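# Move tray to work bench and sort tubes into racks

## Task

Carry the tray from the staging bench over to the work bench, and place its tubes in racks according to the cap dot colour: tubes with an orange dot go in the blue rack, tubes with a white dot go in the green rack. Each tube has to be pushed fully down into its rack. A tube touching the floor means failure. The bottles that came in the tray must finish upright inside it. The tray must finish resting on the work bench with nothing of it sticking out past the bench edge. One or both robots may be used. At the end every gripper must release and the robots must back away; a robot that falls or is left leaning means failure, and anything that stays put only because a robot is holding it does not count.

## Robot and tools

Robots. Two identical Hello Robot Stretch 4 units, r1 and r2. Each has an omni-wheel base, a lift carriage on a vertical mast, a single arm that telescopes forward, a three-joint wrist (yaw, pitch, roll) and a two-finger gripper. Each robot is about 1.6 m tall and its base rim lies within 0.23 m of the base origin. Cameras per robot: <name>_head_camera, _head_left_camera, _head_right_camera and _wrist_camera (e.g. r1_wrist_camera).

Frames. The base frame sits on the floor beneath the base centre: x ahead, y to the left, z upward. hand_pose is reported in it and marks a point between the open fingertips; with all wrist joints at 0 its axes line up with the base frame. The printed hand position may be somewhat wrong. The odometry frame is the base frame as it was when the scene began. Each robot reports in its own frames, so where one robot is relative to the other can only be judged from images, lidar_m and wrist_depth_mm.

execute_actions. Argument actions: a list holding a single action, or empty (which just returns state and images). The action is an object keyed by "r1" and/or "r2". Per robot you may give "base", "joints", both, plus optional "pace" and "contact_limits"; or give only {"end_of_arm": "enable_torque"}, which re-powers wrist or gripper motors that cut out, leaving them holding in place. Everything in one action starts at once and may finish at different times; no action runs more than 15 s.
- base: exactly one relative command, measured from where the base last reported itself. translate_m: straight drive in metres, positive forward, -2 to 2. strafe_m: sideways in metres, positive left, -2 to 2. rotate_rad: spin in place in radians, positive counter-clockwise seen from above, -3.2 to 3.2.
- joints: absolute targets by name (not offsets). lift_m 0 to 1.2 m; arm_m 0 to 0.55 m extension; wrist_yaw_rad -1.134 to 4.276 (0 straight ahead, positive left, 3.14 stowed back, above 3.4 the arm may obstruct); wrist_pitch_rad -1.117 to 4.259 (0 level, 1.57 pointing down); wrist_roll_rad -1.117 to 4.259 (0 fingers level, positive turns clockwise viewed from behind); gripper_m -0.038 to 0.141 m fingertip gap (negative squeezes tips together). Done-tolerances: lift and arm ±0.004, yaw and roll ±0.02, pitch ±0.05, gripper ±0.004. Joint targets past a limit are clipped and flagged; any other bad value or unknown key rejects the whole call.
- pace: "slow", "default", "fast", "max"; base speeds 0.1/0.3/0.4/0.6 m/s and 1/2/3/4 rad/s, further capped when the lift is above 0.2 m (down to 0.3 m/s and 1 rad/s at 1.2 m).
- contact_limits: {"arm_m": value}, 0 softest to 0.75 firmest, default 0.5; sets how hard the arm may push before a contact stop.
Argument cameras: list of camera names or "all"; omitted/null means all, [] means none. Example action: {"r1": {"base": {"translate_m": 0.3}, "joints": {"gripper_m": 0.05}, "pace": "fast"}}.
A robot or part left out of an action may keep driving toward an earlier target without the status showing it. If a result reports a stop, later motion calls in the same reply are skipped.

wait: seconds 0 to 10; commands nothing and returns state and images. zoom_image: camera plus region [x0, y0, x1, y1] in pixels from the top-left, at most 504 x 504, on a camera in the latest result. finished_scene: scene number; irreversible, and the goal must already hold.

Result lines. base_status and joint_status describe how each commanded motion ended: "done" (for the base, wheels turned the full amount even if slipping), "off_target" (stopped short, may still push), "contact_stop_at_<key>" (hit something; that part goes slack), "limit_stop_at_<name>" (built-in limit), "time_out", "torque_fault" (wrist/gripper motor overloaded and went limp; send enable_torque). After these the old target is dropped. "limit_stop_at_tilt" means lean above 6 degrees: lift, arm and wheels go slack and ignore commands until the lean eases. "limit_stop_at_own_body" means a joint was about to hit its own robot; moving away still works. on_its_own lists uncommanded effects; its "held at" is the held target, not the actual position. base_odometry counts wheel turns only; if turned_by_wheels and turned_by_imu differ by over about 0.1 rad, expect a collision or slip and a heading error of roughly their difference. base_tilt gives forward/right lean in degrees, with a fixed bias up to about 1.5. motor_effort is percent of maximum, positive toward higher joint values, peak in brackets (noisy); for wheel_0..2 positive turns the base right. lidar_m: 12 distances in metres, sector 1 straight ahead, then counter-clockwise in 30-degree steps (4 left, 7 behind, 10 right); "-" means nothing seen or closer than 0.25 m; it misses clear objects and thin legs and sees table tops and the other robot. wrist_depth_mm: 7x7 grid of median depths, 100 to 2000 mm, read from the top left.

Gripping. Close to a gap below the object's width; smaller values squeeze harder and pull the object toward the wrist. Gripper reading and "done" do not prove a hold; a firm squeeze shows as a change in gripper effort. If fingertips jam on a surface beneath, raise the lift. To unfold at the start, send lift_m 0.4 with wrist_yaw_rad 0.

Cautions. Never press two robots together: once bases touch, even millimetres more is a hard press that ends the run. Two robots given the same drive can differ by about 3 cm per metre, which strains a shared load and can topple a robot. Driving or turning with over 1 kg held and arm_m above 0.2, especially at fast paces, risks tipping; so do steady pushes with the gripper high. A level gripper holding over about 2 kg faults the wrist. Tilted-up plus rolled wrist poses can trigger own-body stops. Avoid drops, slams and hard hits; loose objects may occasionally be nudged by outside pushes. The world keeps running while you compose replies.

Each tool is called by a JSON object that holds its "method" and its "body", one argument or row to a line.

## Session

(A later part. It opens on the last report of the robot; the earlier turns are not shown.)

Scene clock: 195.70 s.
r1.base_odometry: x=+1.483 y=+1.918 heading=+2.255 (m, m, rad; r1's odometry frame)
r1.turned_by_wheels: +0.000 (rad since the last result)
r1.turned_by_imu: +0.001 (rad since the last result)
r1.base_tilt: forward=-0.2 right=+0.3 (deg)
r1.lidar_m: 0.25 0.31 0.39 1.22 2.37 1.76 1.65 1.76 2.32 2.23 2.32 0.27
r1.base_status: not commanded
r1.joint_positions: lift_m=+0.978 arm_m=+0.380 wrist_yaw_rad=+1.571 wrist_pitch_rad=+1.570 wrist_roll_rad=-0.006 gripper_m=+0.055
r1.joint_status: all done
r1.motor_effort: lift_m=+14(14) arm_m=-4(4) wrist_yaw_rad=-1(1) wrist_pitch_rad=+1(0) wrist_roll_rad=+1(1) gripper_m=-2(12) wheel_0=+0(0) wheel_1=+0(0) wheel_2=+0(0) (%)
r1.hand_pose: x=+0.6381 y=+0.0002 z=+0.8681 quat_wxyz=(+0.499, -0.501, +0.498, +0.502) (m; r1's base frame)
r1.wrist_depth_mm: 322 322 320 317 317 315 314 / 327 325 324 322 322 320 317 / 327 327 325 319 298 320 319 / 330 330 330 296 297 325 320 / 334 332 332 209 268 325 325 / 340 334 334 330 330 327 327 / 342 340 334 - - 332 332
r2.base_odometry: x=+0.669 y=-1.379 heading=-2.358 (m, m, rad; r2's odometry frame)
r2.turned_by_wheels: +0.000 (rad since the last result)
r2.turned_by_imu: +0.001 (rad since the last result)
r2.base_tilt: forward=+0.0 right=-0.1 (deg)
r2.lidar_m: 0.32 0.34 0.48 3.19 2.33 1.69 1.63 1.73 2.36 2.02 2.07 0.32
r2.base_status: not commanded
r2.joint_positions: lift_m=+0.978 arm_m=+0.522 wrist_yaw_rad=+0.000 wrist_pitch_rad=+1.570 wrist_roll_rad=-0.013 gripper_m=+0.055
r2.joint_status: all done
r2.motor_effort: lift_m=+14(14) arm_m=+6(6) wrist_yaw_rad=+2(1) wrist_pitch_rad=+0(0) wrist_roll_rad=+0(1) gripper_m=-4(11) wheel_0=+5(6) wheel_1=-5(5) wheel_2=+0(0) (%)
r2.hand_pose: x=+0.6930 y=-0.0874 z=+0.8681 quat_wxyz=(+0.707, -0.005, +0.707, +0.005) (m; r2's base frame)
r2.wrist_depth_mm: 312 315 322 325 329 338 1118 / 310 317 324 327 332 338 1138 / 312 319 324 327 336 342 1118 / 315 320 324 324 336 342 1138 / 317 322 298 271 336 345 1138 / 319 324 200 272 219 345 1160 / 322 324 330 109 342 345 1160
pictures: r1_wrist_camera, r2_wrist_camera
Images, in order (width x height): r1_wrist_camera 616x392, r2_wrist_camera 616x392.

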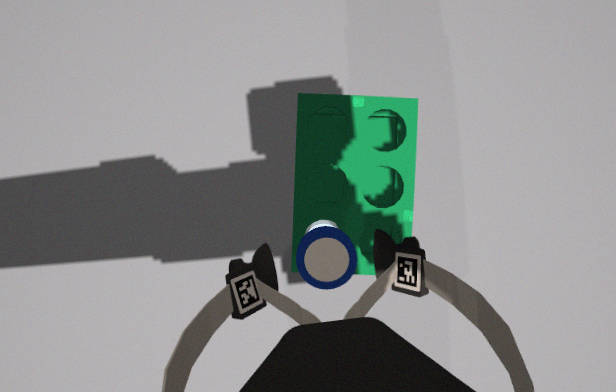

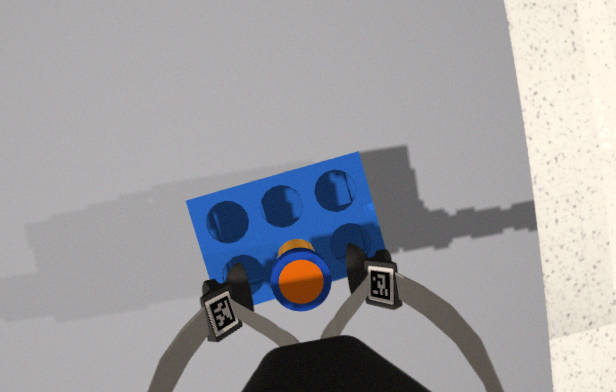

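{"method": "execute_actions", "body": {
  "actions": [
    {"r1": {"base":{"rotate_rad":-0.010},"joints":{"lift_m":1.03},"pace":"fast"}, "r2":{"base":{"rotate_rad":-0.007},"joints":{"lift_m":1.03},"pace":"fast"}}
  ],
  "cameras": ["r2_wrist_camera","r1_wrist_camera"]
}}

{"method": "execute_actions", "body": {
  "actions": [
    {"r1": {"base":{"strafe_m":2.0},"joints":{"arm_m":0.228},"pace":"max"}, "r2":{"base":{"strafe_m":-2.0},"joints":{"arm_m":0.2,"wrist_yaw_rad":1.571,"lift_m":1.1},"pace":"max"}}
  ],
  "cameras": ["r1_head_right_camera"]
}}

Scene clock: 215.73 s.
r1.base_odometry: x=+1.483 y=+1.918 heading=+2.245 (m, m, rad; r1's odometry frame)
r1.turned_by_wheels: -0.010 (rad since the last result)
r1.turned_by_imu: -0.009 (rad since the last result)
r1.base_tilt: forward=-0.1 right=+0.3 (deg)
r1.lidar_m: 0.25 0.30 0.41 1.17 2.42 1.75 1.68 1.77 2.33 2.21 2.35 0.30
r1.base_status: done
r1.joint_positions: lift_m=+1.030 arm_m=+0.380 wrist_yaw_rad=+1.571 wrist_pitch_rad=+1.570 wrist_roll_rad=-0.006 gripper_m=+0.055
r1.joint_status: all done
r1.motor_effort: lift_m=+22(22) arm_m=-5(5) wrist_yaw_rad=-1(0) wrist_pitch_rad=+0(0) wrist_roll_rad=+1(1) gripper_m=-2(3) wheel_0=+2(3) wheel_1=+1(5) wheel_2=+0(1) (%)
r1.hand_pose: x=+0.6381 y=+0.0002 z=+0.9194 quat_wxyz=(+0.499, -0.501, +0.498, +0.502) (m; r1's base frame)
r1.wrist_depth_mm: 377 373 370 368 368 364 364 / 377 375 375 370 368 366 368 / 377 377 373 370 370 373 368 / 384 382 379 370 373 375 377 / 389 384 382 379 347 377 379 / 389 389 382 384 382 377 379 / 389 392 384 - - 384 382
r2.base_odometry: x=+0.669 y=-1.379 heading=-2.365 (m, m, rad; r2's odometry frame)
r2.turned_by_wheels: -0.006 (rad since the last result)
r2.turned_by_imu: -0.005 (rad since the last result)
r2.base_tilt: forward=+0.0 right=-0.1 (deg)
r2.lidar_m: 0.33 0.32 0.47 3.18 2.34 1.67 1.63 1.70 2.38 2.03 2.08 0.35
r2.base_status: done
r2.joint_positions: lift_m=+1.030 arm_m=+0.522 wrist_yaw_rad=+0.000 wrist_pitch_rad=+1.570 wrist_roll_rad=-0.013 gripper_m=+0.055
r2.joint_status: all done
r2.motor_effort: lift_m=+23(25) arm_m=+6(6) wrist_yaw_rad=+2(2) wrist_pitch_rad=+0(0) wrist_roll_rad=+0(1) gripper_m=-1(3) wheel_0=+5(9) wheel_1=+2(1) wheel_2=+2(4) (%)
r2.hand_pose: x=+0.6930 y=-0.0874 z=+0.9194 quat_wxyz=(+0.707, -0.005, +0.707, +0.005) (m; r2's base frame)
r2.wrist_depth_mm: 359 368 370 377 384 1182 1160 / 359 368 370 379 384 1160 1182 / 362 370 375 379 387 394 1182 / 366 370 373 324 389 397 1182 / 366 373 375 324 389 397 1229 / 368 373 199 387 218 397 1205 / 368 375 382 109 397 399 1205
pictures: r1_wrist_camera, r2_wrist_camera
Images, in order (width x height): r1_wrist_camera 616x392, r2_wrist_camera 616x392.

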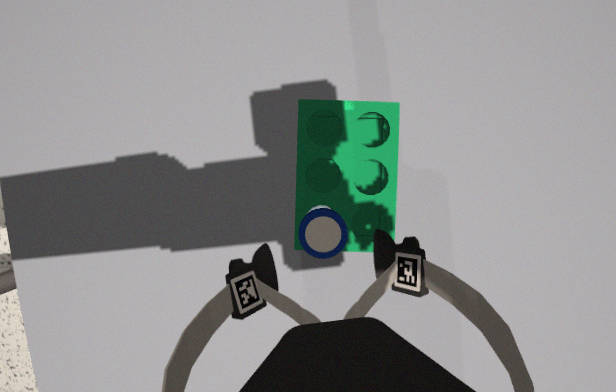

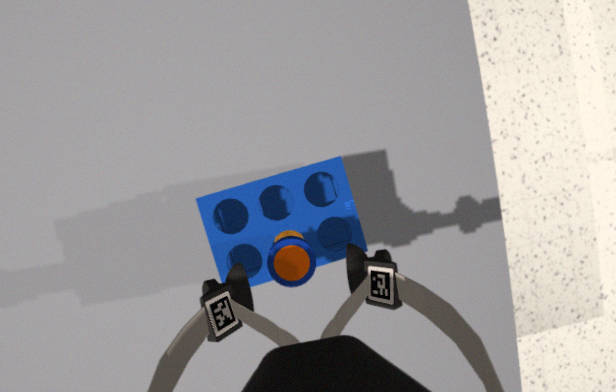

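Scene clock: 222.77 s.
r1.base_odometry: x=-0.080 y=+0.670 heading=+2.245 (m, m, rad; r1's odometry frame)
r1.turned_by_wheels: +0.000 (rad since the last result)
r1.turned_by_imu: +0.004 (rad since the last result)
r1.base_tilt: forward=-0.1 right=+0.4 (deg)
r1.lidar_m: 3.02 1.24 0.99 1.17 2.38 1.76 1.67 1.77 2.42 1.15 0.78 1.01
r1.base_status: done
r1.joint_positions: lift_m=+1.030 arm_m=+0.229 wrist_yaw_rad=+1.571 wrist_pitch_rad=+1.570 wrist_roll_rad=-0.006 gripper_m=+0.055
r1.joint_status: all done
r1.motor_effort: lift_m=+22(22) arm_m=-4(5) wrist_yaw_rad=-1(1) wrist_pitch_rad=+0(0) wrist_roll_rad=+1(1) gripper_m=-4(4) wheel_0=-1(11) wheel_1=+1(8) wheel_2=+0(1) (%)
r1.hand_pose: x=+0.4871 y=+0.0002 z=+0.9194 quat_wxyz=(+0.499, -0.501, +0.498, +0.502) (m; r1's base frame)
r1.wrist_depth_mm: 1098 1138 1098 1118 1078 1078 1078 / 1118 1118 1138 1118 1118 1138 1098 / 1138 1138 1118 1098 1138 1118 1118 / 1138 917 1118 1118 1118 1138 1098 / 1182 931 991 1160 1118 1118 1118 / 1182 1160 1138 1118 1118 1138 1138 / 1182 1160 1138 - - 1182 1160
r2.base_odometry: x=-0.734 y=+0.047 heading=-2.364 (m, m, rad; r2's odometry frame)
r2.turned_by_wheels: +0.000 (rad since the last result)
r2.turned_by_imu: +0.004 (rad since the last result)
r2.base_tilt: forward=+0.0 right=+0.0 (deg)
r2.lidar_m: 0.32 1.24 1.25 1.73 2.37 1.66 1.63 1.70 2.33 1.33 0.47 0.32
r2.base_status: done
r2.joint_positions: lift_m=+1.100 arm_m=+0.201 wrist_yaw_rad=+1.571 wrist_pitch_rad=+1.570 wrist_roll_rad=-0.013 gripper_m=+0.055
r2.joint_status: all done
r2.motor_effort: lift_m=+20(25) arm_m=-6(8) wrist_yaw_rad=+3(7) wrist_pitch_rad=+0(1) wrist_roll_rad=-1(1) gripper_m=-2(4) wheel_0=+5(15) wheel_1=-2(18) wheel_2=+1(1) (%)
r2.hand_pose: x=+0.4594 y=+0.0002 z=+0.9895 quat_wxyz=(+0.497, -0.503, +0.496, +0.504) (m; r2's base frame)
r2.wrist_depth_mm: 1138 1160 1182 1205 1205 1205 1255 / 1182 1138 1205 1205 1205 1229 1255 / 1160 1182 1182 1229 1229 1281 1281 / 1138 976 1182 1205 1229 466 473 / 1060 976 449 455 462 466 473 / 1160 1182 199 452 217 469 477 / 1182 1182 459 109 466 477 480
pictures: r1_head_right_camera
Images, in order (width x height): r1_head_right_camera 420x672.

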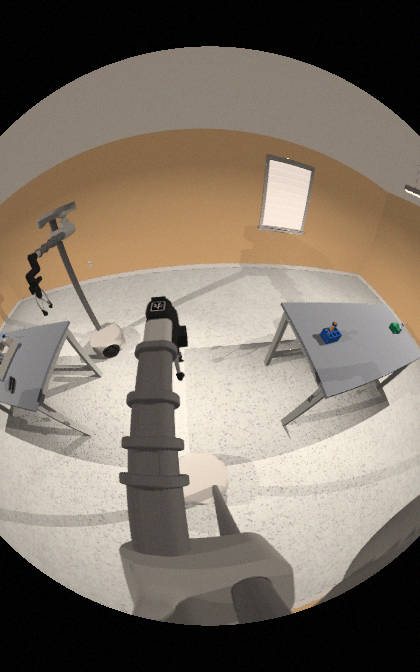

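{"method": "execute_actions", "body": {
  "actions": [
    {"r1": {"base":{"strafe_m":1.71},"pace":"max"}, "r2":{"base":{"strafe_m":-0.768},"joints":{"arm_m":0.24},"pace":"max"}}
  ],
  "cameras": ["r2_wrist_camera","r1_wrist_camera"]
}}

Scene clock: 234.17 s.
r1.base_odometry: x=-1.416 y=-0.397 heading=+2.245 (m, m, rad; r1's odometry frame)
r1.turned_by_wheels: +0.000 (rad since the last result)
r1.turned_by_imu: +0.004 (rad since the last result)
r1.base_tilt: forward=-0.1 right=+0.4 (deg)
r1.lidar_m: 0.28 0.31 0.43 2.73 2.38 1.74 1.64 1.71 2.45 2.46 0.42 0.29
r1.base_status: done
r1.joint_positions: lift_m=+1.030 arm_m=+0.229 wrist_yaw_rad=+1.571 wrist_pitch_rad=+1.570 wrist_roll_rad=-0.006 gripper_m=+0.055
r1.joint_status: not commanded
r1.motor_effort: lift_m=+22(22) arm_m=-4(4) wrist_yaw_rad=+0(1) wrist_pitch_rad=+0(0) wrist_roll_rad=+1(1) gripper_m=-2(1) wheel_0=-1(14) wheel_1=-1(9) wheel_2=+0(1) (%)
r1.hand_pose: x=+0.4871 y=+0.0002 z=+0.9194 quat_wxyz=(+0.499, -0.501, +0.498, +0.502) (m; r1's base frame)
r1.wrist_depth_mm: 1138 373 370 368 230 320 306 / 1098 377 373 370 229 338 338 / 1138 917 377 375 370 340 312 / 1160 917 382 379 375 373 332 / 1160 931 382 379 379 373 317 / 1182 1160 382 384 382 319 320 / 1182 1205 389 - - 345 320
r2.base_odometry: x=-1.272 y=+0.594 heading=-2.364 (m, m, rad; r2's odometry frame)
r2.turned_by_wheels: +0.000 (rad since the last result)
r2.turned_by_imu: +0.003 (rad since the last result)
r2.base_tilt: forward=+0.0 right=+0.0 (deg)
r2.lidar_m: 0.31 0.36 0.48 2.47 2.38 1.68 1.63 1.72 2.33 2.75 0.47 0.35
r2.base_status: done
r2.joint_positions: lift_m=+1.100 arm_m=+0.239 wrist_yaw_rad=+1.571 wrist_pitch_rad=+1.570 wrist_roll_rad=-0.013 gripper_m=+0.055
r2.joint_status: all done
r2.motor_effort: lift_m=+21(21) arm_m=+6(6) wrist_yaw_rad=+2(2) wrist_pitch_rad=+0(0) wrist_roll_rad=+0(0) gripper_m=-2(2) wheel_0=+4(15) wheel_1=-2(13) wheel_2=+0(0) (%)
r2.hand_pose: x=+0.4972 y=+0.0003 z=+0.9895 quat_wxyz=(+0.497, -0.503, +0.496, +0.504) (m; r2's base frame)
r2.wrist_depth_mm: 1138 436 442 445 452 462 462 / 1160 1160 442 449 312 402 466 / 1160 1042 442 449 455 427 466 / 960 960 445 452 455 433 469 / 960 960 445 452 459 436 469 / 1182 1182 199 455 218 407 436 / 1205 1182 452 109 421 469 480
pictures: r1_wrist_camera, r2_wrist_camera
Images, in order (width x height): r1_wrist_camera 616x392, r2_wrist_camera 616x392.

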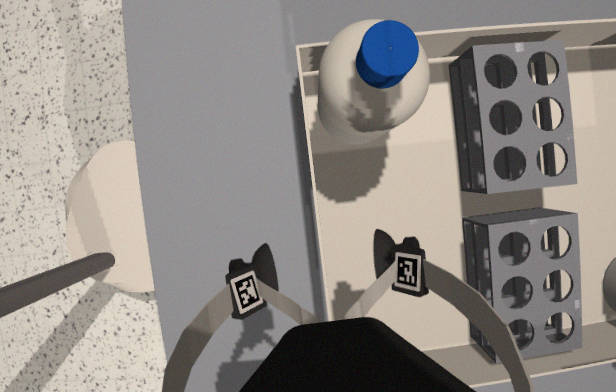

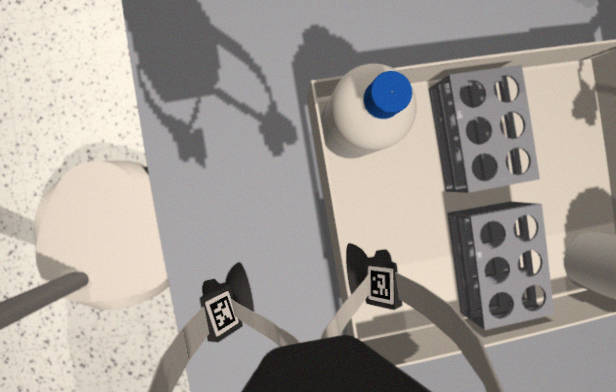

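{"method": "execute_actions", "body": {
  "actions": [
    {"r1": {"joints":{"arm_m":0.224,"lift_m":0.915,"gripper_m":0.04},"pace":"fast"}, "r2":{"base":{"translate_m":0.047},"joints":{"lift_m":0.98,"gripper_m":0.04},"pace":"fast"}}
  ],
  "cameras": ["r2_wrist_camera","r1_wrist_camera"]
}}

Scene clock: 244.07 s.
r1.base_odometry: x=-1.416 y=-0.397 heading=+2.245 (m, m, rad; r1's odometry frame)
r1.turned_by_wheels: +0.000 (rad since the last result)
r1.turned_by_imu: +0.001 (rad since the last result)
r1.base_tilt: forward=-0.2 right=+0.4 (deg)
r1.lidar_m: 0.27 0.31 0.41 2.75 2.38 1.75 1.62 1.72 2.42 2.46 0.38 0.31
r1.base_status: not commanded
r1.joint_positions: lift_m=+0.915 arm_m=+0.225 wrist_yaw_rad=+1.571 wrist_pitch_rad=+1.570 wrist_roll_rad=-0.006 gripper_m=+0.040
r1.joint_status: all done
r1.motor_effort: lift_m=+14(21) arm_m=-4(3) wrist_yaw_rad=-1(1) wrist_pitch_rad=+0(0) wrist_roll_rad=+1(1) gripper_m=-4(4) wheel_0=+0(0) wheel_1=-1(1) wheel_2=+0(0) (%)
r1.hand_pose: x=+0.4831 y=+0.0002 z=+0.8050 quat_wxyz=(+0.499, -0.501, +0.498, +0.502) (m; r1's base frame)
r1.wrist_depth_mm: 1008 260 259 256 120 117 227 / 1008 260 260 258 139 250 229 / 1025 264 264 263 257 258 251 / 820 267 265 264 262 260 253 / 820 270 266 266 263 262 239 / 1042 271 268 266 265 262 259 / 1078 273 271 - - 266 262
r2.base_odometry: x=-1.305 y=+0.561 heading=-2.363 (m, m, rad; r2's odometry frame)
r2.turned_by_wheels: +0.001 (rad since the last result)
r2.turned_by_imu: +0.002 (rad since the last result)
r2.base_tilt: forward=+0.0 right=+0.0 (deg)
r2.lidar_m: 0.27 0.28 0.44 2.47 2.42 1.77 1.68 1.73 2.45 2.74 0.42 0.29
r2.base_status: done
r2.joint_positions: lift_m=+0.980 arm_m=+0.239 wrist_yaw_rad=+1.571 wrist_pitch_rad=+1.570 wrist_roll_rad=-0.013 gripper_m=+0.040
r2.joint_status: all done
r2.motor_effort: lift_m=+14(18) arm_m=+6(6) wrist_yaw_rad=+2(2) wrist_pitch_rad=+0(0) wrist_roll_rad=+1(0) gripper_m=-3(2) wheel_0=+7(10) wheel_1=+5(7) wheel_2=-2(11) (%)
r2.hand_pose: x=+0.4972 y=+0.0003 z=+0.8700 quat_wxyz=(+0.497, -0.503, +0.496, +0.504) (m; r2's base frame)
r2.wrist_depth_mm: 314 319 324 195 153 277 282 / 317 320 325 188 191 278 310 / 319 322 325 260 334 309 282 / 580 322 329 330 338 336 342 / 831 325 330 330 336 317 286 / 842 327 212 332 203 312 285 / 1078 327 332 109 340 315 289
pictures: r1_wrist_camera, r2_wrist_camera
Images, in order (width x height): r1_wrist_camera 616x392, r2_wrist_camera 616x392.

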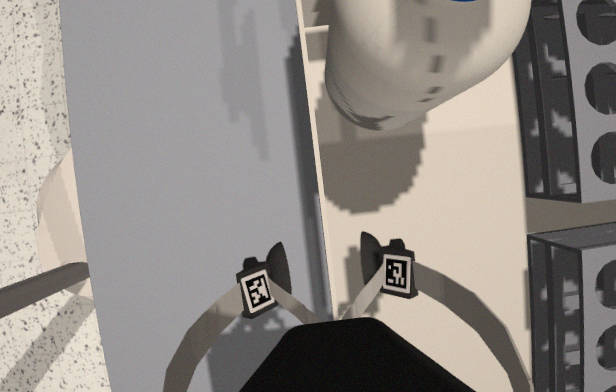

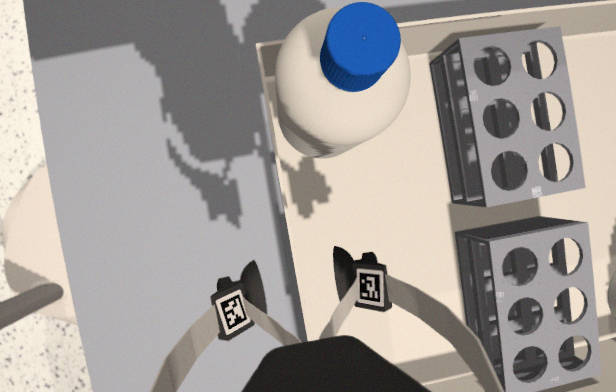

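{"method": "execute_actions", "body": {
  "actions": [
    {"r1": {"joints":{"gripper_m":0.015},"pace":"fast"}, "r2":{"joints":{"lift_m":0.912,"gripper_m":0.03},"pace":"fast"}}
  ],
  "cameras": []
}}

{"method": "execute_actions", "body": {
  "actions": [
    {"r1": {"joints":{"gripper_m":-0.038}}, "r2":{"joints":{"gripper_m":-0.038}}}
  ],
  "cameras": ["r2_wrist_camera","r1_wrist_camera"]
}}

Scene clock: 248.83 s.
r1.base_odometry: x=-1.416 y=-0.397 heading=+2.245 (m, m, rad; r1's odometry frame)
r1.turned_by_wheels: +0.000 (rad since the last result)
r1.turned_by_imu: +0.001 (rad since the last result)
r1.base_tilt: forward=-0.3 right=+0.3 (deg)
r1.lidar_m: 0.26 0.30 0.42 2.76 2.37 1.73 1.64 1.71 2.38 2.45 0.44 0.30
r1.base_status: not commanded
r1.joint_positions: lift_m=+0.915 arm_m=+0.225 wrist_yaw_rad=+1.571 wrist_pitch_rad=+1.570 wrist_roll_rad=-0.006 gripper_m=+0.015
r1.joint_status: all done
r1.motor_effort: lift_m=+14(14) arm_m=-4(4) wrist_yaw_rad=-1(1) wrist_pitch_rad=+0(0) wrist_roll_rad=+1(1) gripper_m=-2(7) wheel_0=+0(0) wheel_1=-2(1) wheel_2=+0(0) (%)
r1.hand_pose: x=+0.4831 y=+0.0002 z=+0.8050 quat_wxyz=(+0.499, -0.501, +0.498, +0.502) (m; r1's base frame)
r1.wrist_depth_mm: 1008 259 260 255 120 118 228 / 1008 260 260 257 139 251 229 / 1025 264 263 260 259 258 250 / 820 266 265 265 262 259 252 / 820 271 268 263 263 260 238 / 1060 272 268 191 191 263 258 / 1060 273 270 - - 266 260
r2.base_odometry: x=-1.305 y=+0.561 heading=-2.363 (m, m, rad; r2's odometry frame)
r2.turned_by_wheels: +0.000 (rad since the last result)
r2.turned_by_imu: +0.001 (rad since the last result)
r2.base_tilt: forward=+0.0 right=+0.0 (deg)
r2.lidar_m: 0.27 0.30 0.41 2.46 2.37 1.76 1.69 1.77 2.44 2.74 0.41 0.29
r2.base_status: not commanded
r2.joint_positions: lift_m=+0.912 arm_m=+0.239 wrist_yaw_rad=+1.571 wrist_pitch_rad=+1.570 wrist_roll_rad=-0.013 gripper_m=+0.030
r2.joint_status: all done
r2.motor_effort: lift_m=+15(15) arm_m=+6(6) wrist_yaw_rad=+2(2) wrist_pitch_rad=+0(0) wrist_roll_rad=-2(0) gripper_m=-3(3) wheel_0=+7(7) wheel_1=+5(5) wheel_2=-2(2) (%)
r2.hand_pose: x=+0.4972 y=+0.0003 z=+0.8021 quat_wxyz=(+0.497, -0.503, +0.496, +0.504) (m; r2's base frame)
r2.wrist_depth_mm: 250 254 258 121 117 236 239 / 251 255 258 130 124 262 224 / 251 256 259 253 265 267 211 / 253 257 260 263 267 270 243 / 255 259 263 264 267 272 253 / 256 259 198 264 196 272 245 / 257 260 264 109 271 272 245
pictures: none
No camera images: the call's "cameras" was empty. Leave "cameras" out to get every camera's image.

Scene clock: 250.20 s.
r1.base_odometry: x=-1.416 y=-0.397 heading=+2.245 (m, m, rad; r1's odometry frame)
r1.turned_by_wheels: +0.000 (rad since the last result)
r1.turned_by_imu: +0.000 (rad since the last result)
r1.base_tilt: forward=-0.1 right=+0.4 (deg)
r1.lidar_m: 0.27 0.27 0.43 2.74 2.39 1.74 1.64 1.74 2.42 2.47 0.42 0.31
r1.base_status: not commanded
r1.joint_positions: lift_m=+0.915 arm_m=+0.225 wrist_yaw_rad=+1.571 wrist_pitch_rad=+1.570 wrist_roll_rad=-0.006 gripper_m=-0.038
r1.joint_status: all done
r1.motor_effort: lift_m=+16(17) arm_m=-4(4) wrist_yaw_rad=-1(1) wrist_pitch_rad=+0(0) wrist_roll_rad=+1(1) gripper_m=-23(21) wheel_0=+0(0) wheel_1=-1(1) wheel_2=+0(0) (%)
r1.hand_pose: x=+0.4831 y=+0.0002 z=+0.8049 quat_wxyz=(+0.499, -0.501, +0.498, +0.502) (m; r1's base frame)
r1.wrist_depth_mm: 1008 260 256 250 115 113 220 / 1025 262 258 253 140 248 241 / 1008 263 263 259 253 252 226 / 820 266 265 262 255 253 248 / 831 267 267 257 254 255 249 / 1042 270 178 185 258 205 251 / 1042 272 270 - - 259 254
r2.base_odometry: x=-1.305 y=+0.561 heading=-2.363 (m, m, rad; r2's odometry frame)
r2.turned_by_wheels: +0.000 (rad since the last result)
r2.turned_by_imu: +0.000 (rad since the last result)
r2.base_tilt: forward=+0.0 right=-0.1 (deg)
r2.lidar_m: 0.28 0.28 0.42 2.47 2.41 1.77 1.69 1.75 2.40 2.73 0.40 0.30
r2.base_status: not commanded
r2.joint_positions: lift_m=+0.912 arm_m=+0.239 wrist_yaw_rad=+1.571 wrist_pitch_rad=+1.570 wrist_roll_rad=-0.013 gripper_m=-0.037
r2.joint_status: all done
r2.motor_effort: lift_m=+16(17) arm_m=+5(6) wrist_yaw_rad=+2(2) wrist_pitch_rad=+0(0) wrist_roll_rad=+0(1) gripper_m=-19(23) wheel_0=+7(7) wheel_1=+5(5) wheel_2=-2(2) (%)
r2.hand_pose: x=+0.4974 y=+0.0003 z=+0.8019 quat_wxyz=(+0.497, -0.503, +0.496, +0.504) (m; r2's base frame)
r2.wrist_depth_mm: 249 253 255 116 112 177 232 / 251 253 257 129 117 255 202 / 250 255 258 253 258 260 206 / 252 256 260 256 260 263 238 / 253 258 260 257 259 265 247 / 254 257 191 203 183 265 239 / 256 258 263 109 264 266 241
pictures: r1_wrist_camera, r2_wrist_camera
Images, in order (width x height): r1_wrist_camera 616x392, r2_wrist_camera 616x392.

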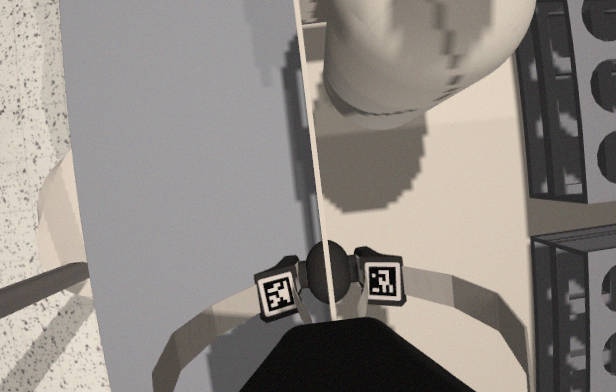

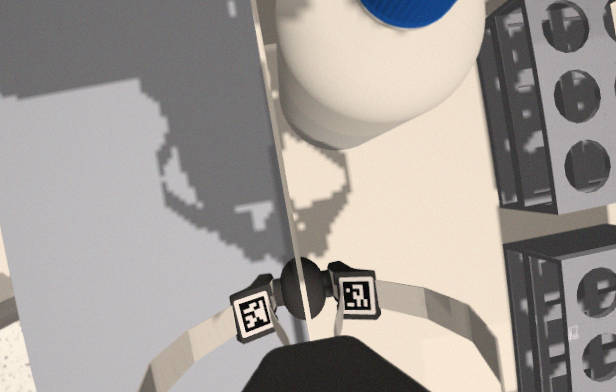

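{"method": "execute_actions", "body": {
  "actions": [
    {"r1": {"joints":{"lift_m":1.0},"pace":"slow"}, "r2":{"joints":{"lift_m":0.997},"pace":"slow"}}
  ],
  "cameras": ["r2_wrist_camera","r1_wrist_camera","r1_head_right_camera"]
}}

Scene clock: 255.80 s.
r1.base_odometry: x=-1.416 y=-0.397 heading=+2.245 (m, m, rad; r1's odometry frame)
r1.turned_by_wheels: +0.000 (rad since the last result)
r1.turned_by_imu: +0.001 (rad since the last result)
r1.base_tilt: forward=-0.2 right=+0.3 (deg)
r1.lidar_m: 0.28 0.30 0.44 2.76 2.41 1.73 1.65 1.71 2.41 2.46 0.41 0.27
r1.base_status: not commanded
r1.joint_positions: lift_m=+0.999 arm_m=+0.225 wrist_yaw_rad=+1.571 wrist_pitch_rad=+1.570 wrist_roll_rad=-0.006 gripper_m=-0.038
r1.joint_status: all done
r1.motor_effort: lift_m=+25(26) arm_m=-4(4) wrist_yaw_rad=-1(0) wrist_pitch_rad=+0(0) wrist_roll_rad=+1(1) gripper_m=-21(20) wheel_0=+0(1) wheel_1=-2(2) wheel_2=+0(0) (%)
r1.hand_pose: x=+0.4831 y=+0.0002 z=+0.8891 quat_wxyz=(+0.499, -0.501, +0.498, +0.502) (m; r1's base frame)
r1.wrist_depth_mm: 1078 343 338 251 115 113 223 / 1078 343 342 252 140 247 243 / 1078 349 345 343 254 252 224 / 1118 351 345 345 254 254 248 / 1118 891 351 256 256 256 250 / 1138 1138 178 185 258 206 252 / 1118 1138 355 - - 259 253
r2.base_odometry: x=-1.305 y=+0.561 heading=-2.363 (m, m, rad; r2's odometry frame)
r2.turned_by_wheels: +0.000 (rad since the last result)
r2.turned_by_imu: +0.001 (rad since the last result)
r2.base_tilt: forward=+0.0 right=+0.0 (deg)
r2.lidar_m: 0.26 0.27 0.41 2.48 2.42 1.76 1.68 1.77 2.42 2.75 0.42 0.30
r2.base_status: not commanded
r2.joint_positions: lift_m=+0.996 arm_m=+0.239 wrist_yaw_rad=+1.571 wrist_pitch_rad=+1.570 wrist_roll_rad=-0.013 gripper_m=-0.037
r2.joint_status: all done
r2.motor_effort: lift_m=+26(28) arm_m=+5(5) wrist_yaw_rad=+2(2) wrist_pitch_rad=+0(0) wrist_roll_rad=+0(1) gripper_m=-22(22) wheel_0=+7(7) wheel_1=+5(5) wheel_2=-2(2) (%)
r2.hand_pose: x=+0.4974 y=+0.0003 z=+0.8861 quat_wxyz=(+0.497, -0.503, +0.496, +0.504) (m; r2's base frame)
r2.wrist_depth_mm: 327 334 338 116 112 177 232 / 334 336 338 128 117 255 202 / 1042 338 342 254 257 260 205 / 854 338 343 257 259 263 238 / 854 342 345 258 260 265 247 / 866 342 191 204 182 265 238 / 1060 340 347 109 263 266 242
pictures: r1_head_right_camera, r1_wrist_camera, r2_wrist_camera
Images, in order (width x height): r1_head_right_camera 420x672, r1_wrist_camera 616x392, r2_wrist_camera 616x392.

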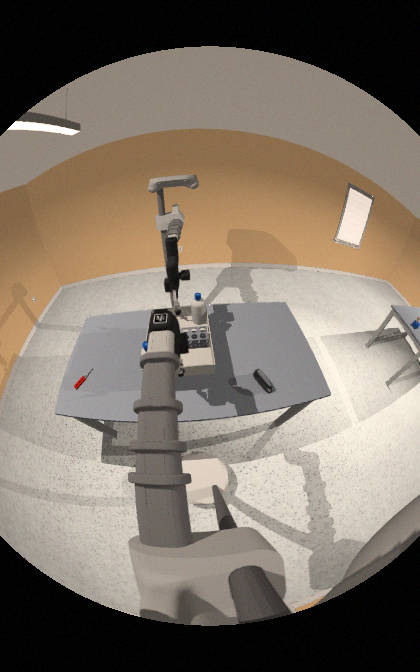

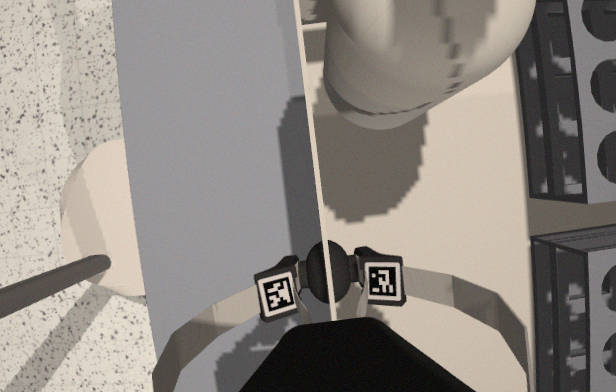

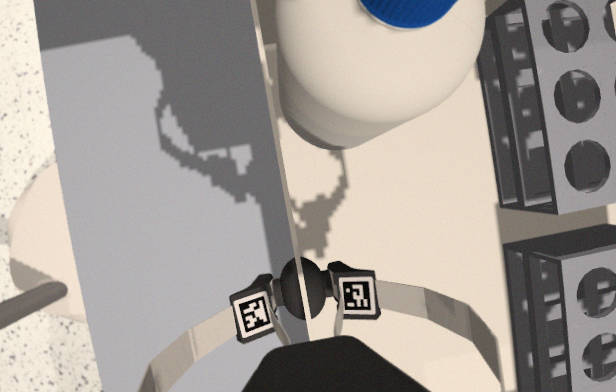

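{"method": "execute_actions", "body": {
  "actions": [
    {"r1": {"base":{"strafe_m":-0.55},"joints":{"lift_m":1.07}}, "r2":{"base":{"strafe_m":0.55},"joints":{"lift_m":1.067}}}
  ],
  "cameras": ["r2_wrist_camera","r1_wrist_camera"]
}}

Scene clock: 262.13 s.
r1.base_odometry: x=-0.987 y=-0.054 heading=+2.245 (m, m, rad; r1's odometry frame)
r1.turned_by_wheels: +0.000 (rad since the last result)
r1.turned_by_imu: +0.002 (rad since the last result)
r1.base_tilt: forward=-0.1 right=+0.3 (deg)
r1.lidar_m: 0.27 0.30 0.43 1.26 2.38 1.71 1.65 1.75 2.41 1.91 1.95 0.28
r1.base_status: done
r1.joint_positions: lift_m=+1.069 arm_m=+0.225 wrist_yaw_rad=+1.571 wrist_pitch_rad=+1.570 wrist_roll_rad=-0.006 gripper_m=-0.038
r1.joint_status: all done
r1.motor_effort: lift_m=+25(26) arm_m=-4(4) wrist_yaw_rad=+0(0) wrist_pitch_rad=+0(3) wrist_roll_rad=+1(1) gripper_m=-22(21) wheel_0=+3(12) wheel_1=+1(9) wheel_2=+0(0) (%)
r1.hand_pose: x=+0.4831 y=+0.0002 z=+0.9592 quat_wxyz=(+0.499, -0.501, +0.498, +0.502) (m; r1's base frame)
r1.wrist_depth_mm: 1182 1138 407 251 115 113 222 / 1160 1138 410 253 138 248 225 / 1205 1160 410 410 253 252 224 / 1182 976 421 415 255 254 248 / 1205 976 421 212 256 255 249 / 1229 1205 178 195 258 154 252 / 1229 1229 427 - - 259 255
r2.base_odometry: x=-0.920 y=+0.169 heading=-2.364 (m, m, rad; r2's odometry frame)
r2.turned_by_wheels: +0.000 (rad since the last result)
r2.turned_by_imu: +0.001 (rad since the last result)
r2.base_tilt: forward=+0.0 right=+0.0 (deg)
r2.lidar_m: 0.28 0.29 1.98 1.94 2.39 1.76 1.69 1.77 2.44 1.14 0.41 0.29
r2.base_status: done
r2.joint_positions: lift_m=+1.066 arm_m=+0.239 wrist_yaw_rad=+1.571 wrist_pitch_rad=+1.570 wrist_roll_rad=-0.013 gripper_m=-0.037
r2.joint_status: all done
r2.motor_effort: lift_m=+25(28) arm_m=+5(5) wrist_yaw_rad=+1(0) wrist_pitch_rad=+0(3) wrist_roll_rad=+1(0) gripper_m=-21(19) wheel_0=-5(15) wheel_1=+4(12) wheel_2=+0(1) (%)
r2.hand_pose: x=+0.4974 y=+0.0003 z=+0.9562 quat_wxyz=(+0.497, -0.503, +0.496, +0.504) (m; r2's base frame)
r2.wrist_depth_mm: 1118 1138 1118 115 111 229 231 / 1118 402 407 126 118 254 202 / 1098 404 407 253 257 260 204 / 946 407 410 257 260 262 236 / 931 410 413 257 262 264 244 / 1118 413 191 204 183 265 239 / 1138 788 415 109 265 266 242
pictures: r1_wrist_camera, r2_wrist_camera
Images, in order (width x height): r1_wrist_camera 616x392, r2_wrist_camera 616x392.

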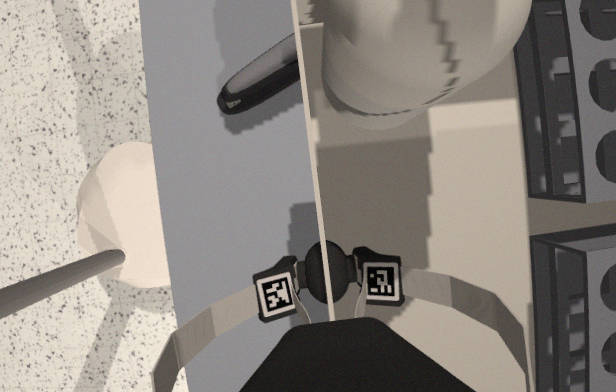

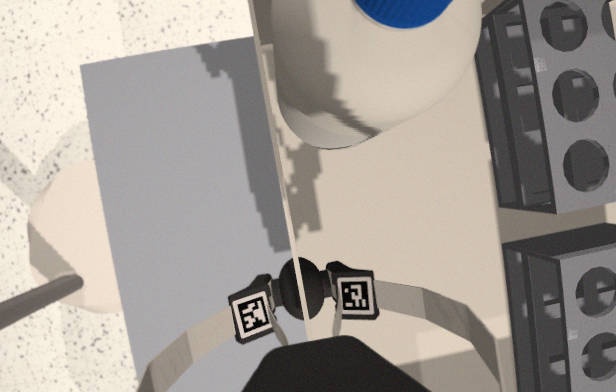

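{"method": "execute_actions", "body": {
  "actions": [
    {"r1": {"base":{"strafe_m":-1.25},"joints":{"arm_m":0.220}}, "r2":{"base":{"strafe_m":1.25}}}
  ],
  "cameras": ["r2_wrist_camera","r1_wrist_camera"]
}}

Scene clock: 270.57 s.
r1.base_odometry: x=-0.010 y=+0.726 heading=+2.245 (m, m, rad; r1's odometry frame)
r1.turned_by_wheels: +0.000 (rad since the last result)
r1.turned_by_imu: +0.004 (rad since the last result)
r1.base_tilt: forward=-0.2 right=+0.3 (deg)
r1.lidar_m: 0.45 0.46 1.05 1.13 2.34 1.74 1.68 1.77 2.45 1.11 0.68 0.47
r1.base_status: done
r1.joint_positions: lift_m=+1.069 arm_m=+0.221 wrist_yaw_rad=+1.571 wrist_pitch_rad=+1.570 wrist_roll_rad=-0.006 gripper_m=-0.038
r1.joint_status: all done
r1.motor_effort: lift_m=+25(25) arm_m=-3(7) wrist_yaw_rad=-1(0) wrist_pitch_rad=+1(3) wrist_roll_rad=+1(1) gripper_m=-21(19) wheel_0=+3(11) wheel_1=+1(9) wheel_2=+0(0) (%)
r1.hand_pose: x=+0.4790 y=+0.0002 z=+0.9592 quat_wxyz=(+0.499, -0.501, +0.498, +0.502) (m; r1's base frame)
r1.wrist_depth_mm: 1205 1160 1160 200 114 114 240 / 1160 1160 1138 251 135 249 222 / 1205 1182 1160 254 251 251 224 / 1182 976 1025 1160 254 254 245 / 1205 976 1182 211 255 255 248 / 1205 1205 178 198 209 154 250 / 1229 1229 1205 - - 258 254
r2.base_odometry: x=-0.042 y=-0.721 heading=-2.364 (m, m, rad; r2's odometry frame)
r2.turned_by_wheels: +0.000 (rad since the last result)
r2.turned_by_imu: +0.002 (rad since the last result)
r2.base_tilt: forward=+0.0 right=+0.0 (deg)
r2.lidar_m: 0.47 0.52 0.72 1.13 2.40 1.77 1.69 1.78 2.40 1.16 1.06 0.51
r2.base_status: done
r2.joint_positions: lift_m=+1.067 arm_m=+0.239 wrist_yaw_rad=+1.571 wrist_pitch_rad=+1.570 wrist_roll_rad=-0.013 gripper_m=-0.037
r2.joint_status: not commanded
r2.motor_effort: lift_m=+24(25) arm_m=+5(5) wrist_yaw_rad=+0(0) wrist_pitch_rad=-1(3) wrist_roll_rad=+1(0) gripper_m=-20(22) wheel_0=-4(16) wheel_1=+4(9) wheel_2=+0(1) (%)
r2.hand_pose: x=+0.4974 y=+0.0003 z=+0.9562 quat_wxyz=(+0.497, -0.503, +0.496, +0.504) (m; r2's base frame)
r2.wrist_depth_mm: 1118 1138 1138 113 111 229 215 / 1098 1138 1138 124 118 255 202 / 1098 1160 1160 223 256 258 204 / 931 946 1182 255 259 262 235 / 946 946 1160 257 259 264 240 / 1042 1160 192 202 184 264 236 / 1138 1138 1160 109 264 266 242
pictures: r1_wrist_camera, r2_wrist_camera
Images, in order (width x height): r1_wrist_camera 616x392, r2_wrist_camera 616x392.

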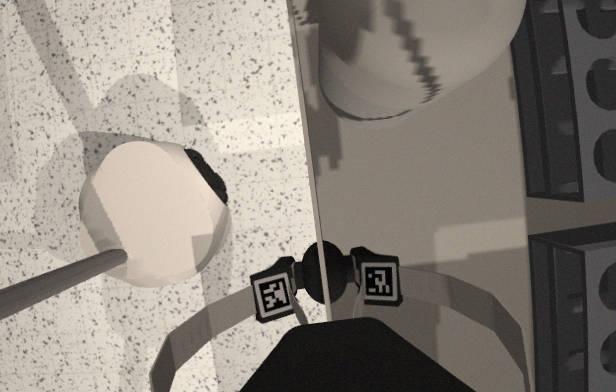

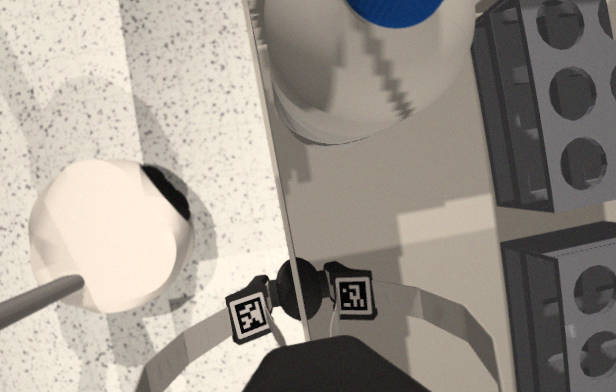

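{"method": "execute_actions", "body": {
  "actions": [
    {"r1": {"base":{"strafe_m":-1.27},"joints":{"arm_m":0.215}}, "r2":{"base":{"strafe_m":1.275},"joints":{"arm_m":0.233}}}
  ],
  "cameras": ["r2_wrist_camera","r1_wrist_camera","r1_head_left_camera","r2_head_right_camera"]
}}

Scene clock: 281.67 s.
r1.base_odometry: x=+0.982 y=+1.519 heading=+2.245 (m, m, rad; r1's odometry frame)
r1.turned_by_wheels: +0.000 (rad since the last result)
r1.turned_by_imu: +0.004 (rad since the last result)
r1.base_tilt: forward=-0.1 right=+0.3 (deg)
r1.lidar_m: 0.25 0.29 0.37 2.33 2.39 1.77 1.68 1.80 2.48 2.87 0.39 0.28
r1.base_status: done
r1.joint_positions: lift_m=+1.069 arm_m=+0.216 wrist_yaw_rad=+1.571 wrist_pitch_rad=+1.570 wrist_roll_rad=-0.006 gripper_m=-0.038
r1.joint_status: all done
r1.motor_effort: lift_m=+25(25) arm_m=-4(7) wrist_yaw_rad=+0(2) wrist_pitch_rad=+0(4) wrist_roll_rad=+1(1) gripper_m=-21(18) wheel_0=+3(11) wheel_1=+0(6) wheel_2=+0(0) (%)
r1.hand_pose: x=+0.4739 y=+0.0002 z=+0.9592 quat_wxyz=(+0.499, -0.501, +0.498, +0.502) (m; r1's base frame)
r1.wrist_depth_mm: 1160 1160 413 179 114 113 222 / 1160 1138 413 252 135 248 222 / 1160 976 415 254 252 250 222 / 1182 976 421 413 254 253 247 / 1182 976 421 210 255 255 249 / 1229 1205 178 200 182 204 251 / 1255 1205 424 - - 258 253
r2.base_odometry: x=+0.852 y=-1.629 heading=-2.364 (m, m, rad; r2's odometry frame)
r2.turned_by_wheels: +0.000 (rad since the last result)
r2.turned_by_imu: +0.002 (rad since the last result)
r2.base_tilt: forward=+0.0 right=-0.1 (deg)
r2.lidar_m: 0.28 0.29 0.42 2.88 2.41 1.72 1.66 1.77 2.41 2.32 0.43 0.30
r2.base_status: done
r2.joint_positions: lift_m=+1.067 arm_m=+0.234 wrist_yaw_rad=+1.571 wrist_pitch_rad=+1.570 wrist_roll_rad=-0.013 gripper_m=-0.037
r2.joint_status: all done
r2.motor_effort: lift_m=+24(24) arm_m=-5(8) wrist_yaw_rad=+1(0) wrist_pitch_rad=+0(3) wrist_roll_rad=+0(1) gripper_m=-23(23) wheel_0=-6(15) wheel_1=+5(10) wheel_2=+0(0) (%)
r2.hand_pose: x=+0.4923 y=+0.0002 z=+0.9562 quat_wxyz=(+0.497, -0.503, +0.496, +0.504) (m; r2's base frame)
r2.wrist_depth_mm: 1098 399 404 113 111 229 230 / 1118 399 404 123 117 254 200 / 1118 404 410 221 257 258 202 / 931 407 407 256 259 262 234 / 931 407 413 258 260 264 243 / 1138 410 192 202 182 263 237 / 1138 1160 418 109 263 266 242
pictures: r1_head_left_camera, r1_wrist_camera, r2_head_right_camera, r2_wrist_camera
Images, in order (width x height): r1_head_left_camera 420x672, r1_wrist_camera 616x392, r2_head_right_camera 420x672, r2_wrist_camera 616x392.

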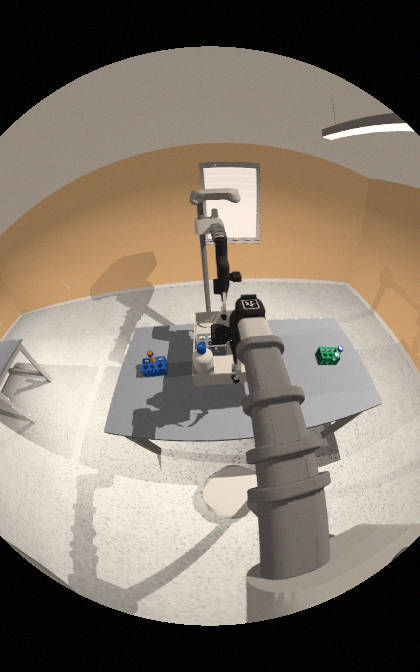

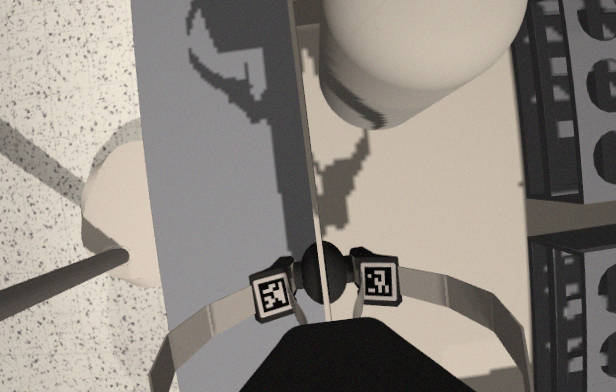

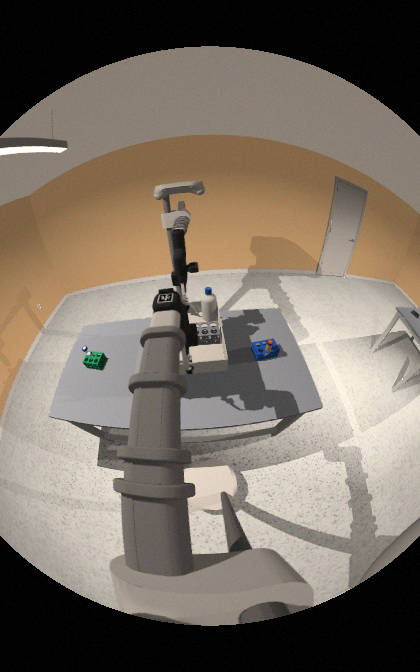

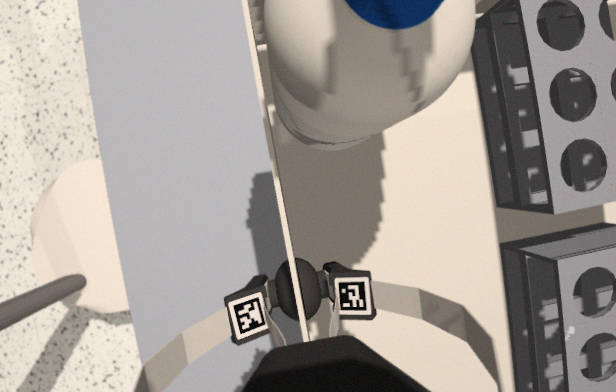

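Clear of the racks. Lower.

{"method": "execute_actions", "body": {
  "actions": [
    {"r1": {"joints":{"lift_m":0.913,"arm_m":0.211}}, "r2":{"joints":{"lift_m":0.910}}}
  ],
  "cameras": ["r2_wrist_camera","r1_wrist_camera"]
}}

Scene clock: 286.13 s.
r1.base_odometry: x=+0.982 y=+1.519 heading=+2.245 (m, m, rad; r1's odometry frame)
r1.turned_by_wheels: +0.000 (rad since the last result)
r1.turned_by_imu: +0.001 (rad since the last result)
r1.base_tilt: forward=-0.3 right=+0.4 (deg)
r1.lidar_m: 0.25 0.28 0.38 2.31 2.38 1.74 1.67 1.78 2.46 2.87 0.35 0.28
r1.base_status: not commanded
r1.joint_positions: lift_m=+0.913 arm_m=+0.212 wrist_yaw_rad=+1.571 wrist_pitch_rad=+1.570 wrist_roll_rad=-0.006 gripper_m=-0.038
r1.joint_status: all done
r1.motor_effort: lift_m=+16(22) arm_m=-4(3) wrist_yaw_rad=+0(1) wrist_pitch_rad=+0(0) wrist_roll_rad=+1(1) gripper_m=-22(19) wheel_0=+3(3) wheel_1=+0(0) wheel_2=+0(0) (%)
r1.hand_pose: x=+0.4700 y=+0.0002 z=+0.8028 quat_wxyz=(+0.499, -0.501, +0.498, +0.502) (m; r1's base frame)
r1.wrist_depth_mm: 259 255 254 249 114 113 222 / 259 259 257 253 137 248 224 / 264 263 259 255 250 251 224 / 820 263 264 259 254 253 247 / 831 265 264 213 255 255 251 / 1060 270 178 195 257 205 251 / 1078 270 267 - - 258 253
r2.base_odometry: x=+0.852 y=-1.629 heading=-2.364 (m, m, rad; r2's odometry frame)
r2.turned_by_wheels: +0.000 (rad since the last result)
r2.turned_by_imu: +0.001 (rad since the last result)
r2.base_tilt: forward=-0.1 right=+0.0 (deg)
r2.lidar_m: 0.27 0.30 0.40 2.89 2.39 1.72 1.68 1.77 2.43 2.32 0.40 0.29
r2.base_status: not commanded
r2.joint_positions: lift_m=+0.910 arm_m=+0.234 wrist_yaw_rad=+1.571 wrist_pitch_rad=+1.570 wrist_roll_rad=-0.013 gripper_m=-0.037
r2.joint_status: all done
r2.motor_effort: lift_m=+17(24) arm_m=-5(6) wrist_yaw_rad=+1(1) wrist_pitch_rad=+0(1) wrist_roll_rad=+0(1) gripper_m=-21(21) wheel_0=-6(6) wheel_1=+5(6) wheel_2=+0(0) (%)
r2.hand_pose: x=+0.4923 y=+0.0003 z=+0.7998 quat_wxyz=(+0.497, -0.503, +0.496, +0.504) (m; r2's base frame)
r2.wrist_depth_mm: 247 250 253 115 111 229 231 / 248 251 255 125 117 256 202 / 250 252 256 236 258 259 203 / 250 254 257 257 259 263 235 / 252 254 257 256 260 264 244 / 253 255 192 204 183 265 238 / 254 257 260 109 264 265 241
pictures: r1_wrist_camera, r2_wrist_camera
Images, in order (width x height): r1_wrist_camera 616x392, r2_wrist_camera 616x392.

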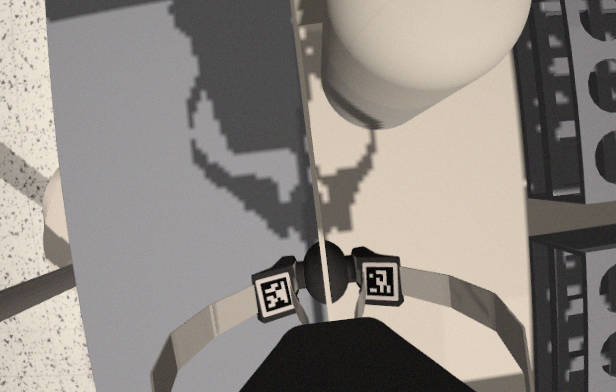

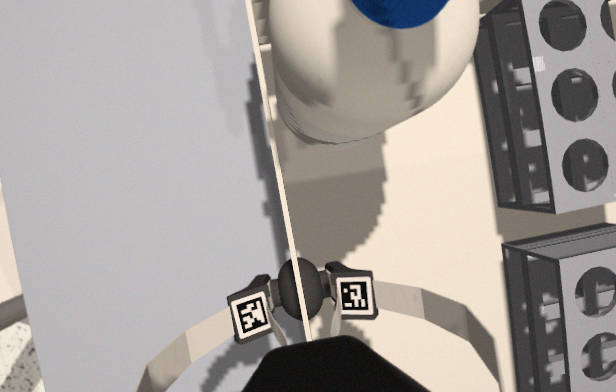

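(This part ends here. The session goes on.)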